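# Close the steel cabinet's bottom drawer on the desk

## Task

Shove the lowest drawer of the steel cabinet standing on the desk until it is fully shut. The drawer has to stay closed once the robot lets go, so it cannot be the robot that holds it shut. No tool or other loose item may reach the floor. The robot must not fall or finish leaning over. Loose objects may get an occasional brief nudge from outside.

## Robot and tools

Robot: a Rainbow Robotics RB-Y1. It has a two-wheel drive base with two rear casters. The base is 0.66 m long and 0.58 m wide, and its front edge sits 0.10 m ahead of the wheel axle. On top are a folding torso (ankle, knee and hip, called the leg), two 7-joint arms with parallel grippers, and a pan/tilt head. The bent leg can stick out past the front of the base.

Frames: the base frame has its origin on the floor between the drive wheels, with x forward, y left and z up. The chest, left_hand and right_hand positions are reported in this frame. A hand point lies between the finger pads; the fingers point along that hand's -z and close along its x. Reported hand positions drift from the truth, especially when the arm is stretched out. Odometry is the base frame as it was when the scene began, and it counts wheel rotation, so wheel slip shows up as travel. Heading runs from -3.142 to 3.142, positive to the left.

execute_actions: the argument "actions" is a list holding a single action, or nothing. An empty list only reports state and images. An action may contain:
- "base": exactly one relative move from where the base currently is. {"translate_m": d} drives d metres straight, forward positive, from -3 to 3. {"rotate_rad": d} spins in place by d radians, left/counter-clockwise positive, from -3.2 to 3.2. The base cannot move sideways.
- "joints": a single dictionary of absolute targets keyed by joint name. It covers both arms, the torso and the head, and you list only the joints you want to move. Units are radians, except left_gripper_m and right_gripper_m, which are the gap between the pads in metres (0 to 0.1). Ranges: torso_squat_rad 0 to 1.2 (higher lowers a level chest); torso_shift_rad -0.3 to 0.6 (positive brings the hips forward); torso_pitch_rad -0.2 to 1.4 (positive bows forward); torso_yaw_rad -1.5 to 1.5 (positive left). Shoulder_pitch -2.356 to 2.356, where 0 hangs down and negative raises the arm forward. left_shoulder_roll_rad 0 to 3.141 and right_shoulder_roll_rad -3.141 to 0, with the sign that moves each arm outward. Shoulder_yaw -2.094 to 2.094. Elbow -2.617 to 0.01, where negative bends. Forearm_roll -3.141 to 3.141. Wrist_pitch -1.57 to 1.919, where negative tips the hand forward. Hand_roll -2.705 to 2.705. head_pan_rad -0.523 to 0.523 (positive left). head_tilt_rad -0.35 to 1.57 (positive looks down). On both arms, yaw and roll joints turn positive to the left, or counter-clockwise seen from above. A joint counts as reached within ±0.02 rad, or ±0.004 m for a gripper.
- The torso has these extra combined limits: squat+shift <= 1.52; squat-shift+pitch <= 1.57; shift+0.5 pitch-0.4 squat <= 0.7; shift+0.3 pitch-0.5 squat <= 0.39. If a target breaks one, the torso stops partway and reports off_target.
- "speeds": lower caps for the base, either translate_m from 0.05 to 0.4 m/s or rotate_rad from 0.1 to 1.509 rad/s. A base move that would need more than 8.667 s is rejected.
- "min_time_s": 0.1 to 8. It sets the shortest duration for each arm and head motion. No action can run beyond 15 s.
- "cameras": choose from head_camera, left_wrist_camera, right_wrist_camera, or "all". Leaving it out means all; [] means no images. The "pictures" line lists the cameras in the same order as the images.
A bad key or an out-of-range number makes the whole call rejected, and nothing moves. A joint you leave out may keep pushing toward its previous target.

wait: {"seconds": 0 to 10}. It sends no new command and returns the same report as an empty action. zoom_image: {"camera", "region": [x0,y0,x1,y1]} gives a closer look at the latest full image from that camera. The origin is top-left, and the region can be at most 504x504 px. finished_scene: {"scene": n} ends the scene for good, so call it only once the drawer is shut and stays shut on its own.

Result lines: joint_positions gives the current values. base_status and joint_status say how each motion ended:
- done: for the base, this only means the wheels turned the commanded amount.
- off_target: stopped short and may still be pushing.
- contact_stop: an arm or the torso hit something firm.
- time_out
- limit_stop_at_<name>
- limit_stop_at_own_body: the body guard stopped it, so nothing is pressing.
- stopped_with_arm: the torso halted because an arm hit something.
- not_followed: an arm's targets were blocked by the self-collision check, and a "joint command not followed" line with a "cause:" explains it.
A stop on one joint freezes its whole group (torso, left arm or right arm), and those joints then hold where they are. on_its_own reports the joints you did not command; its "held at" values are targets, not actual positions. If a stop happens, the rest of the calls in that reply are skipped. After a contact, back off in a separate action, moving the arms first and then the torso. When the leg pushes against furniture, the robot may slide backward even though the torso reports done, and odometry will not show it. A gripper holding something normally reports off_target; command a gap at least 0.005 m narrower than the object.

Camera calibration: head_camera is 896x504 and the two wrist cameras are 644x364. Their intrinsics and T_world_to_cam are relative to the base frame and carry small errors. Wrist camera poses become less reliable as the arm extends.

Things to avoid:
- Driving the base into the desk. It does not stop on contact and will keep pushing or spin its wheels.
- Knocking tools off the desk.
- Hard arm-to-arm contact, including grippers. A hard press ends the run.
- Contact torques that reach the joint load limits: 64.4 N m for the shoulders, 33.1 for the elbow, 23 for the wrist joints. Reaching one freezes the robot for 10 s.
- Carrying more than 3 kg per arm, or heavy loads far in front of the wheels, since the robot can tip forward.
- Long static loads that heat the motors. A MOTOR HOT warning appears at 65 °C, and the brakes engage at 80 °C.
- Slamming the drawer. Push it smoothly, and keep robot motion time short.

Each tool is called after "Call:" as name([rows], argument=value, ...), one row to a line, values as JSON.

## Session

Call:
execute_actions(actions=[])

Scene clock: 0.00 s.
base_odometry: x=+0.000 y=+0.000 heading=+0.000 (m, m, rad; odometry frame)
base_status: not commanded
joint_positions: torso_squat_rad=+0.350 torso_shift_rad=+0.000 torso_pitch_rad=-0.001 torso_yaw_rad=+0.000 left_shoulder_pitch_rad=-0.014 left_shoulder_roll_rad=+0.024 left_shoulder_yaw_rad=-0.033 left_elbow_rad=-0.184 left_forearm_roll_rad=+0.016 left_wrist_pitch_rad=-0.019 left_hand_roll_rad=+0.016 left_gripper_m=+0.101 right_shoulder_pitch_rad=-0.010 right_shoulder_roll_rad=-0.039 right_shoulder_yaw_rad=-0.030 right_elbow_rad=-0.247 right_forearm_roll_rad=+0.005 right_wrist_pitch_rad=+0.039 right_hand_roll_rad=-0.056 right_gripper_m=+0.100 head_pan_rad=-0.001 head_tilt_rad=+0.401
joint_status: not commanded
chest: x=-0.2286 y=-0.0007 z=+1.2474 quat_wxyz=(+1.000, +0.001, -0.001, +0.000) (m; base frame)
left_hand: x=-0.1241 y=+0.2349 z=+0.5702 quat_wxyz=(+0.994, +0.009, -0.108, -0.004) (m; base frame)
right_hand: x=-0.1094 y=-0.2526 z=+0.5717 quat_wxyz=(+0.993, -0.018, -0.110, -0.036) (m; base frame)
pictures: head_camera, left_wrist_camera, right_wrist_camera
camera_calibration (this result's frames):
head_camera: T_world_to_cam=[[0.021672, -0.998386, 0.0524891, -0.0765135], [-0.406559, -0.0567653, -0.911859, 1.29482], [0.913367, -0.00157817, -0.407133, 0.72385], [0, 0, 0, 1]] pos_world=[-0.133061, -0.00174674, 1.47941]
left_wrist_camera: T_world_to_cam=[[0.970305, -0.0472767, 0.237221, -0.0042753], [-0.175599, -0.812151, 0.556396, -0.112181], [0.166354, -0.581529, -0.796335, 0.693696], [0, 0, 0, 1]] pos_world=[-0.13095, 0.312095, 0.615846]
right_wrist_camera: T_world_to_cam=[[-0.971069, 0.108917, -0.212514, 0.0431498], [-0.0447779, 0.79109, 0.610059, -0.127083], [0.234563, 0.601925, -0.763326, 0.704675], [0, 0, 0, 1]] pos_world=[-0.12908, -0.328327, 0.624595]
Images, in order (width x height): head_camera 896x504, left_wrist_camera 644x364, right_wrist_camera 644x364.

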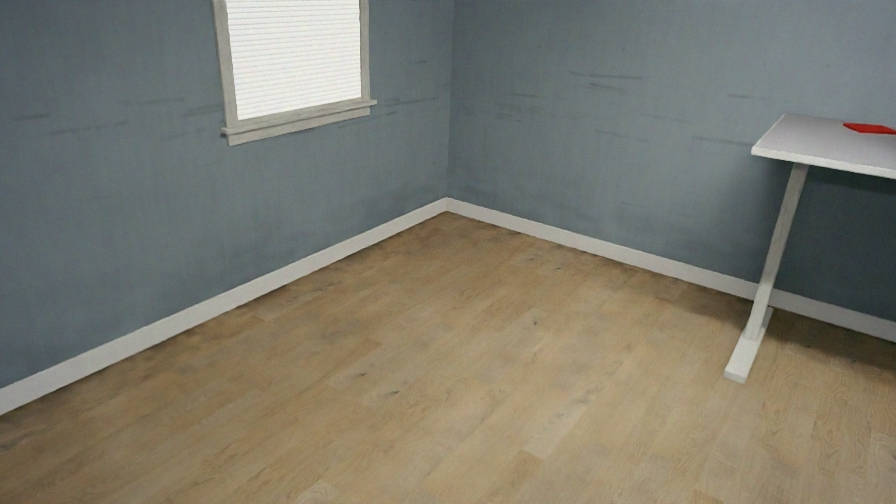

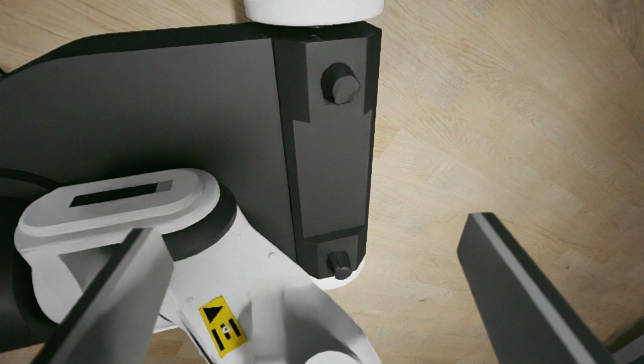

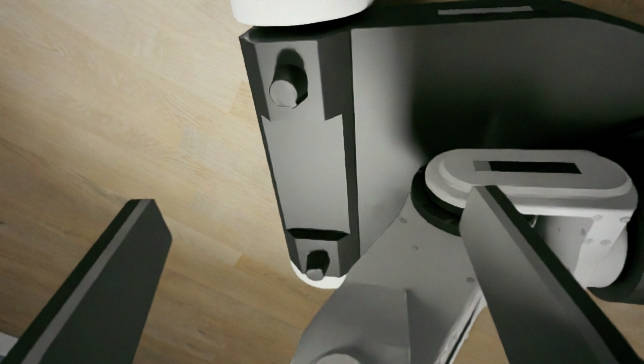

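Call:
execute_actions([
  {"base":{"rotate_rad":-0.75},"joints":{"torso_squat_rad":0.1}},
], cameras=["head_camera"])

Scene clock: 5.30 s.
base_odometry: x=+0.000 y=+0.000 heading=-0.749 (m, m, rad; odometry frame)
base_status: done
joint_positions: torso_squat_rad=+0.100 torso_shift_rad=+0.000 torso_pitch_rad=-0.001 torso_yaw_rad=+0.000 left_shoulder_pitch_rad=-0.014 left_shoulder_roll_rad=+0.024 left_shoulder_yaw_rad=-0.033 left_elbow_rad=-0.184 left_forearm_roll_rad=+0.016 left_wrist_pitch_rad=-0.019 left_hand_roll_rad=+0.016 left_gripper_m=+0.101 right_shoulder_pitch_rad=-0.010 right_shoulder_roll_rad=-0.039 right_shoulder_yaw_rad=-0.030 right_elbow_rad=-0.247 right_forearm_roll_rad=+0.005 right_wrist_pitch_rad=+0.039 right_hand_roll_rad=-0.056 right_gripper_m=+0.100 head_pan_rad=-0.001 head_tilt_rad=+0.401
joint_status: all done
chest: x=-0.2286 y=-0.0007 z=+1.2864 quat_wxyz=(+1.000, +0.001, -0.001, +0.000) (m; base frame)
left_hand: x=-0.1241 y=+0.2349 z=+0.6091 quat_wxyz=(+0.994, +0.009, -0.108, -0.004) (m; base frame)
right_hand: x=-0.1095 y=-0.2526 z=+0.6107 quat_wxyz=(+0.993, -0.018, -0.110, -0.036) (m; base frame)
pictures: head_camera
camera_calibration (this result's frames):
head_camera: T_world_to_cam=[[0.0216719, -0.998382, 0.0525615, -0.0786204], [-0.40656, -0.0568313, -0.911855, 1.33035], [0.913367, -0.00160775, -0.407134, 0.739761], [0, 0, 0, 1]] pos_world=[-0.133103, -0.00169843, 1.5184]
Images, in order (width x height): head_camera 896x504.

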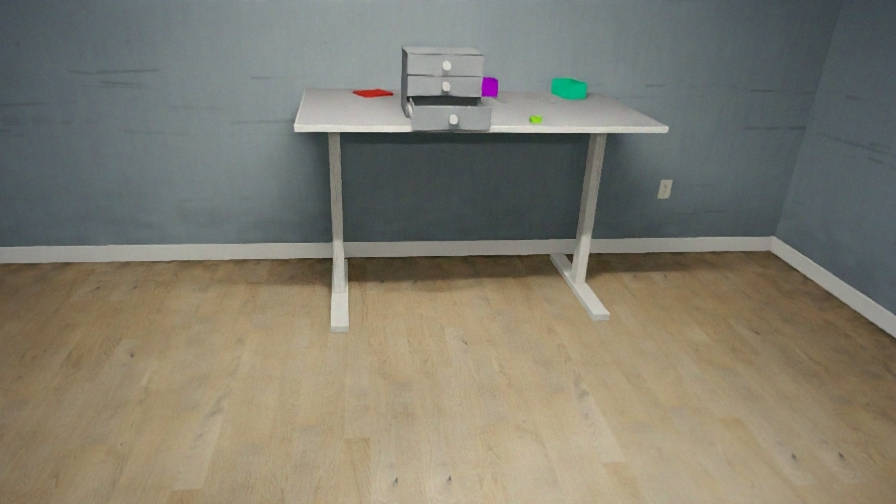

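Call:
execute_actions([
  {"base":{"translate_m":1.65},"joints":{"right_shoulder_pitch_rad":-0.5,"right_shoulder_roll_rad":-0.02,"right_shoulder_yaw_rad":-0.1,"right_elbow_rad":-0.86,"right_wrist_pitch_rad":-0.08,"right_hand_roll_rad":1.57,"right_gripper_m":0,"head_tilt_rad":0.7},"min_time_s":3},
], cameras=[])

Call:
execute_actions([
  {"base":{"rotate_rad":0.19},"joints":{"head_pan_rad":-0.15}},
], cameras=["head_camera","right_wrist_camera"])

Scene clock: 23.50 s.
base_odometry: x=+1.207 y=-1.125 heading=-0.751 (m, m, rad; odometry frame)
base_status: done
joint_positions: torso_squat_rad=+0.100 torso_shift_rad=+0.000 torso_pitch_rad=-0.001 torso_yaw_rad=+0.000 left_shoulder_pitch_rad=-0.014 left_shoulder_roll_rad=+0.024 left_shoulder_yaw_rad=-0.033 left_elbow_rad=-0.184 left_forearm_roll_rad=+0.016 left_wrist_pitch_rad=-0.019 left_hand_roll_rad=+0.016 left_gripper_m=+0.101 right_shoulder_pitch_rad=-0.500 right_shoulder_roll_rad=-0.020 right_shoulder_yaw_rad=-0.100 right_elbow_rad=-0.860 right_forearm_roll_rad=+0.005 right_wrist_pitch_rad=-0.080 right_hand_roll_rad=+1.570 right_gripper_m=+0.000 head_pan_rad=-0.001 head_tilt_rad=+0.700
joint_status: all done
chest: x=-0.2286 y=-0.0007 z=+1.2864 quat_wxyz=(+1.000, +0.001, -0.001, +0.000) (m; base frame)
left_hand: x=-0.1240 y=+0.2349 z=+0.6091 quat_wxyz=(+0.994, +0.009, -0.109, -0.004) (m; base frame)
right_hand: x=+0.3927 y=-0.1829 z=+1.0078 quat_wxyz=(+0.516, -0.447, -0.470, +0.559) (m; base frame)
pictures: none
No camera images: the call's "cameras" was empty. Leave "cameras" out to get every camera's image.

Scene clock: 25.53 s.
base_odometry: x=+1.207 y=-1.125 heading=-0.561 (m, m, rad; odometry frame)
base_status: done
joint_positions: torso_squat_rad=+0.100 torso_shift_rad=+0.000 torso_pitch_rad=-0.001 torso_yaw_rad=+0.000 left_shoulder_pitch_rad=-0.014 left_shoulder_roll_rad=+0.024 left_shoulder_yaw_rad=-0.033 left_elbow_rad=-0.184 left_forearm_roll_rad=+0.016 left_wrist_pitch_rad=-0.019 left_hand_roll_rad=+0.016 left_gripper_m=+0.101 right_shoulder_pitch_rad=-0.500 right_shoulder_roll_rad=-0.020 right_shoulder_yaw_rad=-0.100 right_elbow_rad=-0.860 right_forearm_roll_rad=+0.005 right_wrist_pitch_rad=-0.080 right_hand_roll_rad=+1.570 right_gripper_m=+0.000 head_pan_rad=-0.150 head_tilt_rad=+0.700
joint_status: all done
chest: x=-0.2286 y=-0.0007 z=+1.2864 quat_wxyz=(+1.000, +0.001, -0.001, +0.000) (m; base frame)
left_hand: x=-0.1240 y=+0.2349 z=+0.6092 quat_wxyz=(+0.994, +0.009, -0.109, -0.004) (m; base frame)
right_hand: x=+0.3927 y=-0.1829 z=+1.0078 quat_wxyz=(+0.516, -0.447, -0.470, +0.559) (m; base frame)
pictures: head_camera, right_wrist_camera
camera_calibration (this result's frames):
head_camera: T_world_to_cam=[[-0.112355, -0.992716, 0.043488, -0.0928852], [-0.658442, 0.041602, -0.751481, 1.03994], [0.744198, -0.113067, -0.65832, 1.07806], [0, 0, 0, 1]] pos_world=[-0.127987, -0.0135788, 1.49525]
right_wrist_camera: T_world_to_cam=[[0.0541013, -0.998257, -0.0235669, -0.179655], [-0.751694, -0.0251802, -0.659031, 0.981508], [0.657289, 0.0533696, -0.751746, 0.599878], [0, 0, 0, 1]] pos_world=[0.35322, -0.186643, 1.09357]
Images, in order (width x height): head_camera 896x504, right_wrist_camera 644x364.

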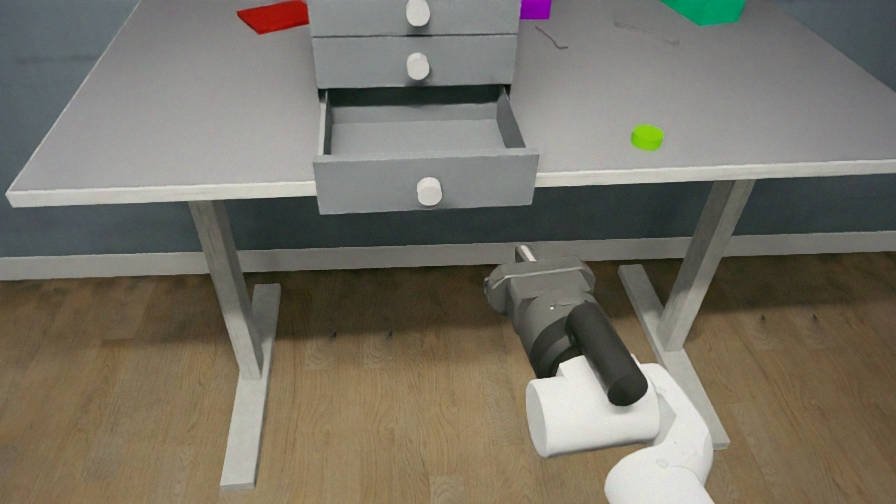

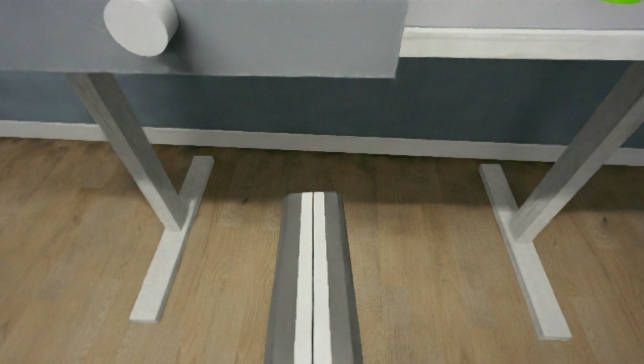

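Call:
execute_actions([
  {"base":{"translate_m":0.13},"joints":{"torso_yaw_rad":0.06,"head_tilt_rad":0.75}},
], cameras=["head_camera","right_wrist_camera"])

Scene clock: 34.13 s.
base_odometry: x=+1.317 y=-1.194 heading=-0.560 (m, m, rad; odometry frame)
base_status: done
joint_positions: torso_squat_rad=+0.100 torso_shift_rad=+0.000 torso_pitch_rad=-0.001 torso_yaw_rad=+0.060 left_shoulder_pitch_rad=-0.014 left_shoulder_roll_rad=+0.024 left_shoulder_yaw_rad=-0.033 left_elbow_rad=-0.184 left_forearm_roll_rad=+0.016 left_wrist_pitch_rad=-0.019 left_hand_roll_rad=+0.016 left_gripper_m=+0.101 right_shoulder_pitch_rad=-0.500 right_shoulder_roll_rad=-0.020 right_shoulder_yaw_rad=-0.100 right_elbow_rad=-0.860 right_forearm_roll_rad=+0.005 right_wrist_pitch_rad=-0.080 right_hand_roll_rad=+1.570 right_gripper_m=+0.000 head_pan_rad=-0.150 head_tilt_rad=+0.750
joint_status: all done
chest: x=-0.2286 y=-0.0007 z=+1.2864 quat_wxyz=(+1.000, +0.001, -0.001, +0.030) (m; base frame)
left_hand: x=-0.1382 y=+0.2407 z=+0.6091 quat_wxyz=(+0.994, +0.012, -0.108, +0.026) (m; base frame)
right_hand: x=+0.4024 y=-0.1454 z=+1.0079 quat_wxyz=(+0.499, -0.433, -0.484, +0.574) (m; base frame)
pictures: head_camera, right_wrist_camera
camera_calibration (this result's frames):
head_camera: T_world_to_cam=[[-0.0507266, -0.997843, 0.0416563, -0.0761057], [-0.696281, 0.00543295, -0.717749, 0.9819], [0.715975, -0.0654134, -0.695055, 1.127], [0, 0, 0, 1]] pos_world=[-0.127087, -0.0075552, 1.49126]
right_wrist_camera: T_world_to_cam=[[0.113587, -0.993247, -0.0236337, -0.165949], [-0.748779, -0.0699469, -0.659118, 0.982255], [0.653014, 0.092564, -0.751668, 0.598854], [0, 0, 0, 1]] pos_world=[0.363282, -0.151555, 1.09364]
Images, in order (width x height): head_camera 896x504, right_wrist_camera 644x364.

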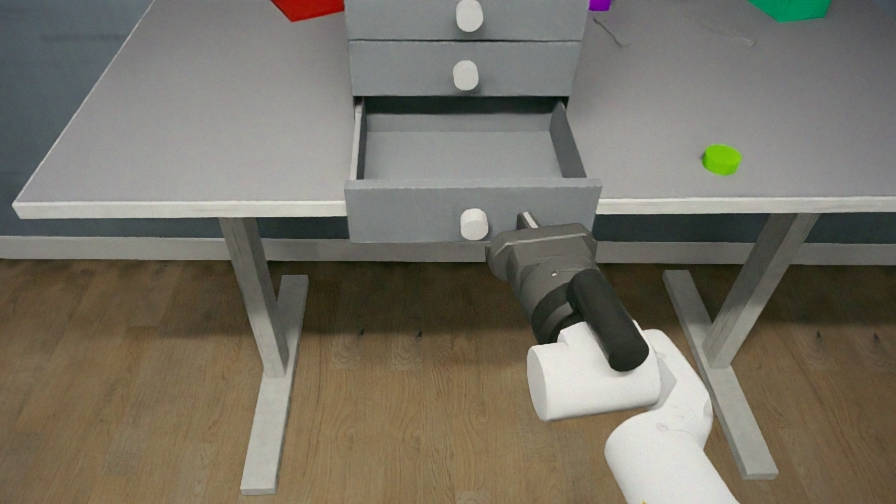

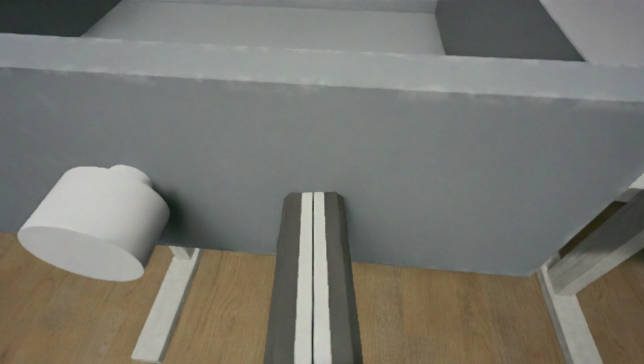

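Call:
execute_actions([
  {"base":{"translate_m":0.175},"speeds":{"translate_m":0.08}},
], cameras=["head_camera","right_wrist_camera"])

Scene clock: 39.83 s.
base_odometry: x=+1.466 y=-1.287 heading=-0.558 (m, m, rad; odometry frame)
base_status: done
joint_positions: torso_squat_rad=+0.100 torso_shift_rad=+0.000 torso_pitch_rad=-0.001 torso_yaw_rad=+0.060 left_shoulder_pitch_rad=-0.014 left_shoulder_roll_rad=+0.024 left_shoulder_yaw_rad=-0.033 left_elbow_rad=-0.184 left_forearm_roll_rad=+0.016 left_wrist_pitch_rad=-0.019 left_hand_roll_rad=+0.016 left_gripper_m=+0.101 right_shoulder_pitch_rad=-0.500 right_shoulder_roll_rad=-0.020 right_shoulder_yaw_rad=-0.100 right_elbow_rad=-0.860 right_forearm_roll_rad=+0.005 right_wrist_pitch_rad=-0.080 right_hand_roll_rad=+1.570 right_gripper_m=+0.000 head_pan_rad=-0.150 head_tilt_rad=+0.750
joint_status: not commanded
chest: x=-0.2286 y=-0.0007 z=+1.2864 quat_wxyz=(+1.000, +0.001, -0.001, +0.030) (m; base frame)
left_hand: x=-0.1382 y=+0.2407 z=+0.6091 quat_wxyz=(+0.994, +0.012, -0.108, +0.026) (m; base frame)
right_hand: x=+0.4024 y=-0.1455 z=+1.0077 quat_wxyz=(+0.499, -0.433, -0.484, +0.574) (m; base frame)
pictures: head_camera, right_wrist_camera
camera_calibration (this result's frames):
head_camera: T_world_to_cam=[[-0.0507319, -0.997843, 0.0416584, -0.0761075], [-0.696304, 0.00543714, -0.717727, 0.981889], [0.715952, -0.0654185, -0.695078, 1.127], [0, 0, 0, 1]] pos_world=[-0.127048, -0.00755515, 1.49125]
right_wrist_camera: T_world_to_cam=[[0.113505, -0.993256, -0.0236461, -0.165954], [-0.748941, -0.0698988, -0.658939, 0.982012], [0.652843, 0.0925027, -0.751824, 0.598993], [0, 0, 0, 1]] pos_world=[0.363258, -0.151602, 1.0935]
Images, in order (width x height): head_camera 896x504, right_wrist_camera 644x364.

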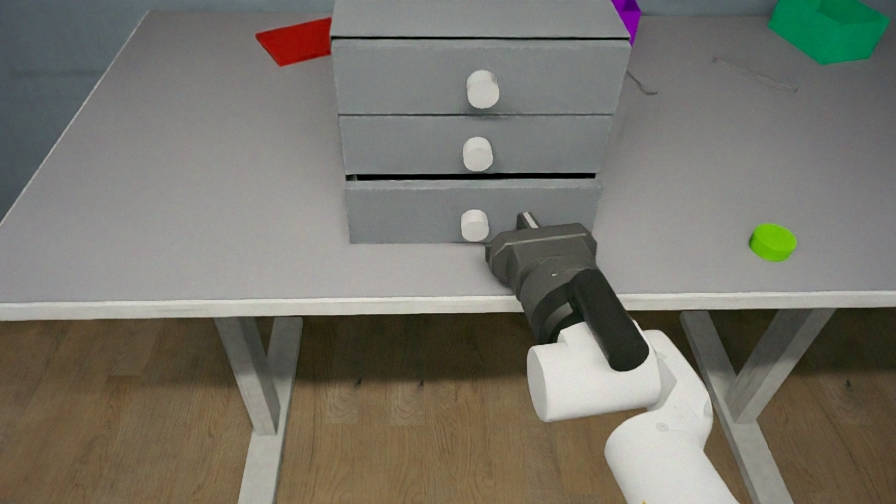

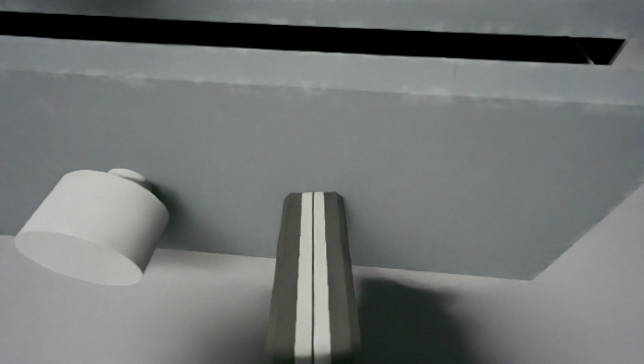

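Call:
execute_actions([
  {"base":{"translate_m":0.023},"speeds":{"translate_m":0.05}},
], cameras=["head_camera","right_wrist_camera"])

Scene clock: 44.30 s.
base_odometry: x=+1.485 y=-1.299 heading=-0.557 (m, m, rad; odometry frame)
base_status: done
joint_positions: torso_squat_rad=+0.100 torso_shift_rad=+0.000 torso_pitch_rad=-0.001 torso_yaw_rad=+0.060 left_shoulder_pitch_rad=-0.014 left_shoulder_roll_rad=+0.024 left_shoulder_yaw_rad=-0.033 left_elbow_rad=-0.184 left_forearm_roll_rad=+0.016 left_wrist_pitch_rad=-0.019 left_hand_roll_rad=+0.016 left_gripper_m=+0.101 right_shoulder_pitch_rad=-0.500 right_shoulder_roll_rad=-0.020 right_shoulder_yaw_rad=-0.100 right_elbow_rad=-0.860 right_forearm_roll_rad=+0.005 right_wrist_pitch_rad=-0.080 right_hand_roll_rad=+1.570 right_gripper_m=+0.000 head_pan_rad=-0.150 head_tilt_rad=+0.750
joint_status: not commanded
chest: x=-0.2286 y=-0.0007 z=+1.2864 quat_wxyz=(+1.000, +0.001, -0.001, +0.030) (m; base frame)
left_hand: x=-0.1382 y=+0.2407 z=+0.6091 quat_wxyz=(+0.994, +0.012, -0.108, +0.026) (m; base frame)
right_hand: x=+0.4023 y=-0.1455 z=+1.0077 quat_wxyz=(+0.499, -0.433, -0.484, +0.574) (m; base frame)
pictures: head_camera, right_wrist_camera
camera_calibration (this result's frames):
head_camera: T_world_to_cam=[[-0.0507353, -0.997843, 0.0416537, -0.0761049], [-0.696254, 0.00543845, -0.717775, 0.981928], [0.716, -0.0654181, -0.695029, 1.12698], [0, 0, 0, 1]] pos_world=[-0.12711, -0.00755583, 1.49126]
right_wrist_camera: T_world_to_cam=[[0.113495, -0.993257, -0.0236601, -0.165932], [-0.74896, -0.0698846, -0.65892, 0.981956], [0.652823, 0.0925047, -0.751841, 0.599046], [0, 0, 0, 1]] pos_world=[0.363207, -0.151604, 1.09349]
Images, in order (width x height): head_camera 896x504, right_wrist_camera 644x364.

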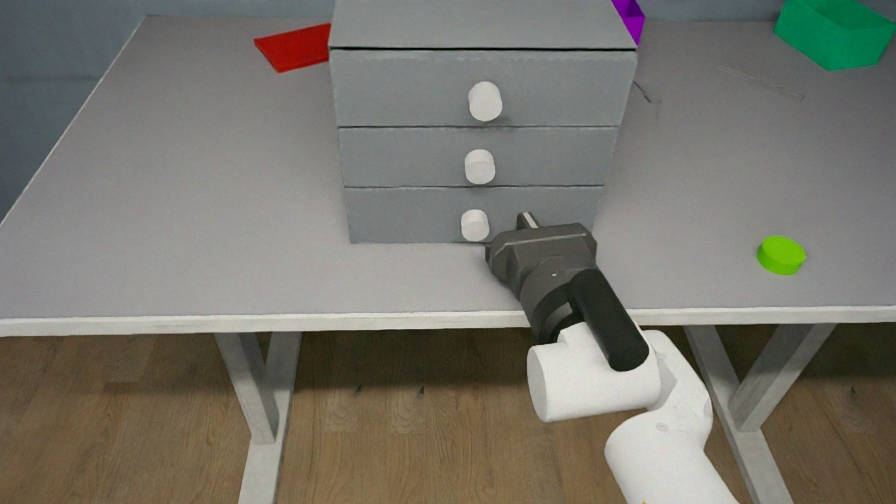

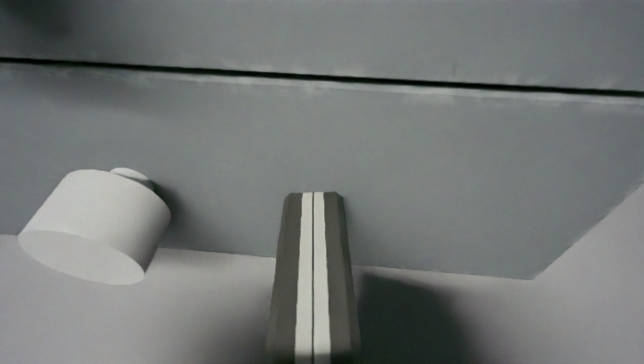

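Flush. Back off.

Call:
execute_actions([
  {"base":{"translate_m":-0.03}},
], cameras=["head_camera","right_wrist_camera"])

Call:
zoom_image(camera="head_camera", region=[310, 80, 470, 240])

Scene clock: 49.33 s.
base_odometry: x=+1.460 y=-1.283 heading=-0.558 (m, m, rad; odometry frame)
base_status: done
joint_positions: torso_squat_rad=+0.100 torso_shift_rad=+0.000 torso_pitch_rad=-0.001 torso_yaw_rad=+0.060 left_shoulder_pitch_rad=-0.014 left_shoulder_roll_rad=+0.024 left_shoulder_yaw_rad=-0.033 left_elbow_rad=-0.184 left_forearm_roll_rad=+0.016 left_wrist_pitch_rad=-0.019 left_hand_roll_rad=+0.016 left_gripper_m=+0.101 right_shoulder_pitch_rad=-0.500 right_shoulder_roll_rad=-0.020 right_shoulder_yaw_rad=-0.100 right_elbow_rad=-0.860 right_forearm_roll_rad=+0.005 right_wrist_pitch_rad=-0.080 right_hand_roll_rad=+1.570 right_gripper_m=+0.000 head_pan_rad=-0.150 head_tilt_rad=+0.750
joint_status: not commanded
chest: x=-0.2287 y=-0.0007 z=+1.2864 quat_wxyz=(+1.000, +0.001, -0.001, +0.030) (m; base frame)
left_hand: x=-0.1383 y=+0.2407 z=+0.6091 quat_wxyz=(+0.994, +0.012, -0.108, +0.026) (m; base frame)
right_hand: x=+0.4024 y=-0.1455 z=+1.0079 quat_wxyz=(+0.499, -0.433, -0.484, +0.574) (m; base frame)
pictures: head_camera, right_wrist_camera
camera_calibration (this result's frames):
head_camera: T_world_to_cam=[[-0.0507385, -0.997843, 0.0416495, -0.0761023], [-0.696196, 0.00543834, -0.717831, 0.981987], [0.716057, -0.0654179, -0.69497, 1.12695], [0, 0, 0, 1]] pos_world=[-0.127166, -0.00755581, 1.49127]
right_wrist_camera: T_world_to_cam=[[0.113542, -0.993252, -0.0236446, -0.165936], [-0.748821, -0.0699106, -0.659075, 0.982155], [0.652974, 0.092538, -0.751706, 0.598932], [0, 0, 0, 1]] pos_world=[0.363212, -0.151578, 1.09361]
Images, in order (width x height): head_camera 896x504, right_wrist_camera 644x364.

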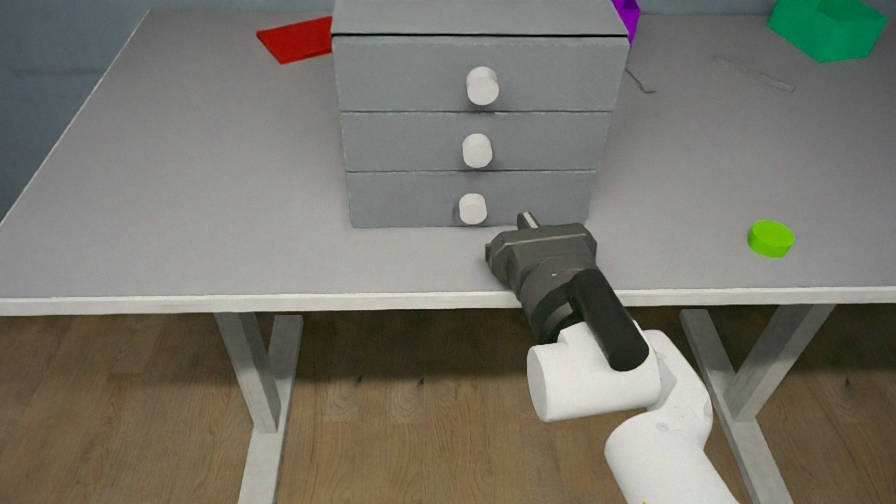

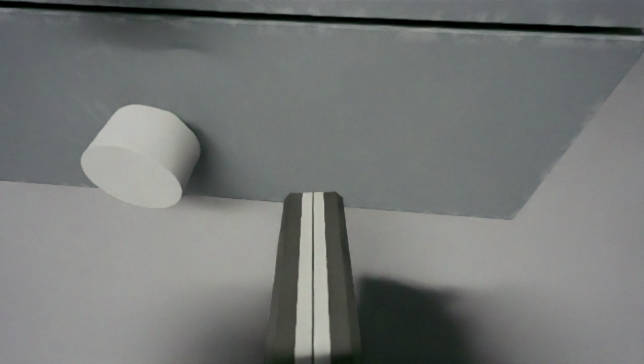

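Region (310, 80, 470, 240) of head_camera's 896x504 image, scaled by 3.150, with more detail than that image has.

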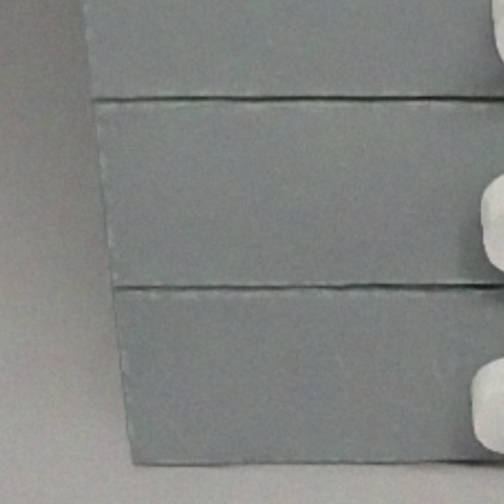

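Call:
finished_scene(scene=2)

The scene is finished: the task was done.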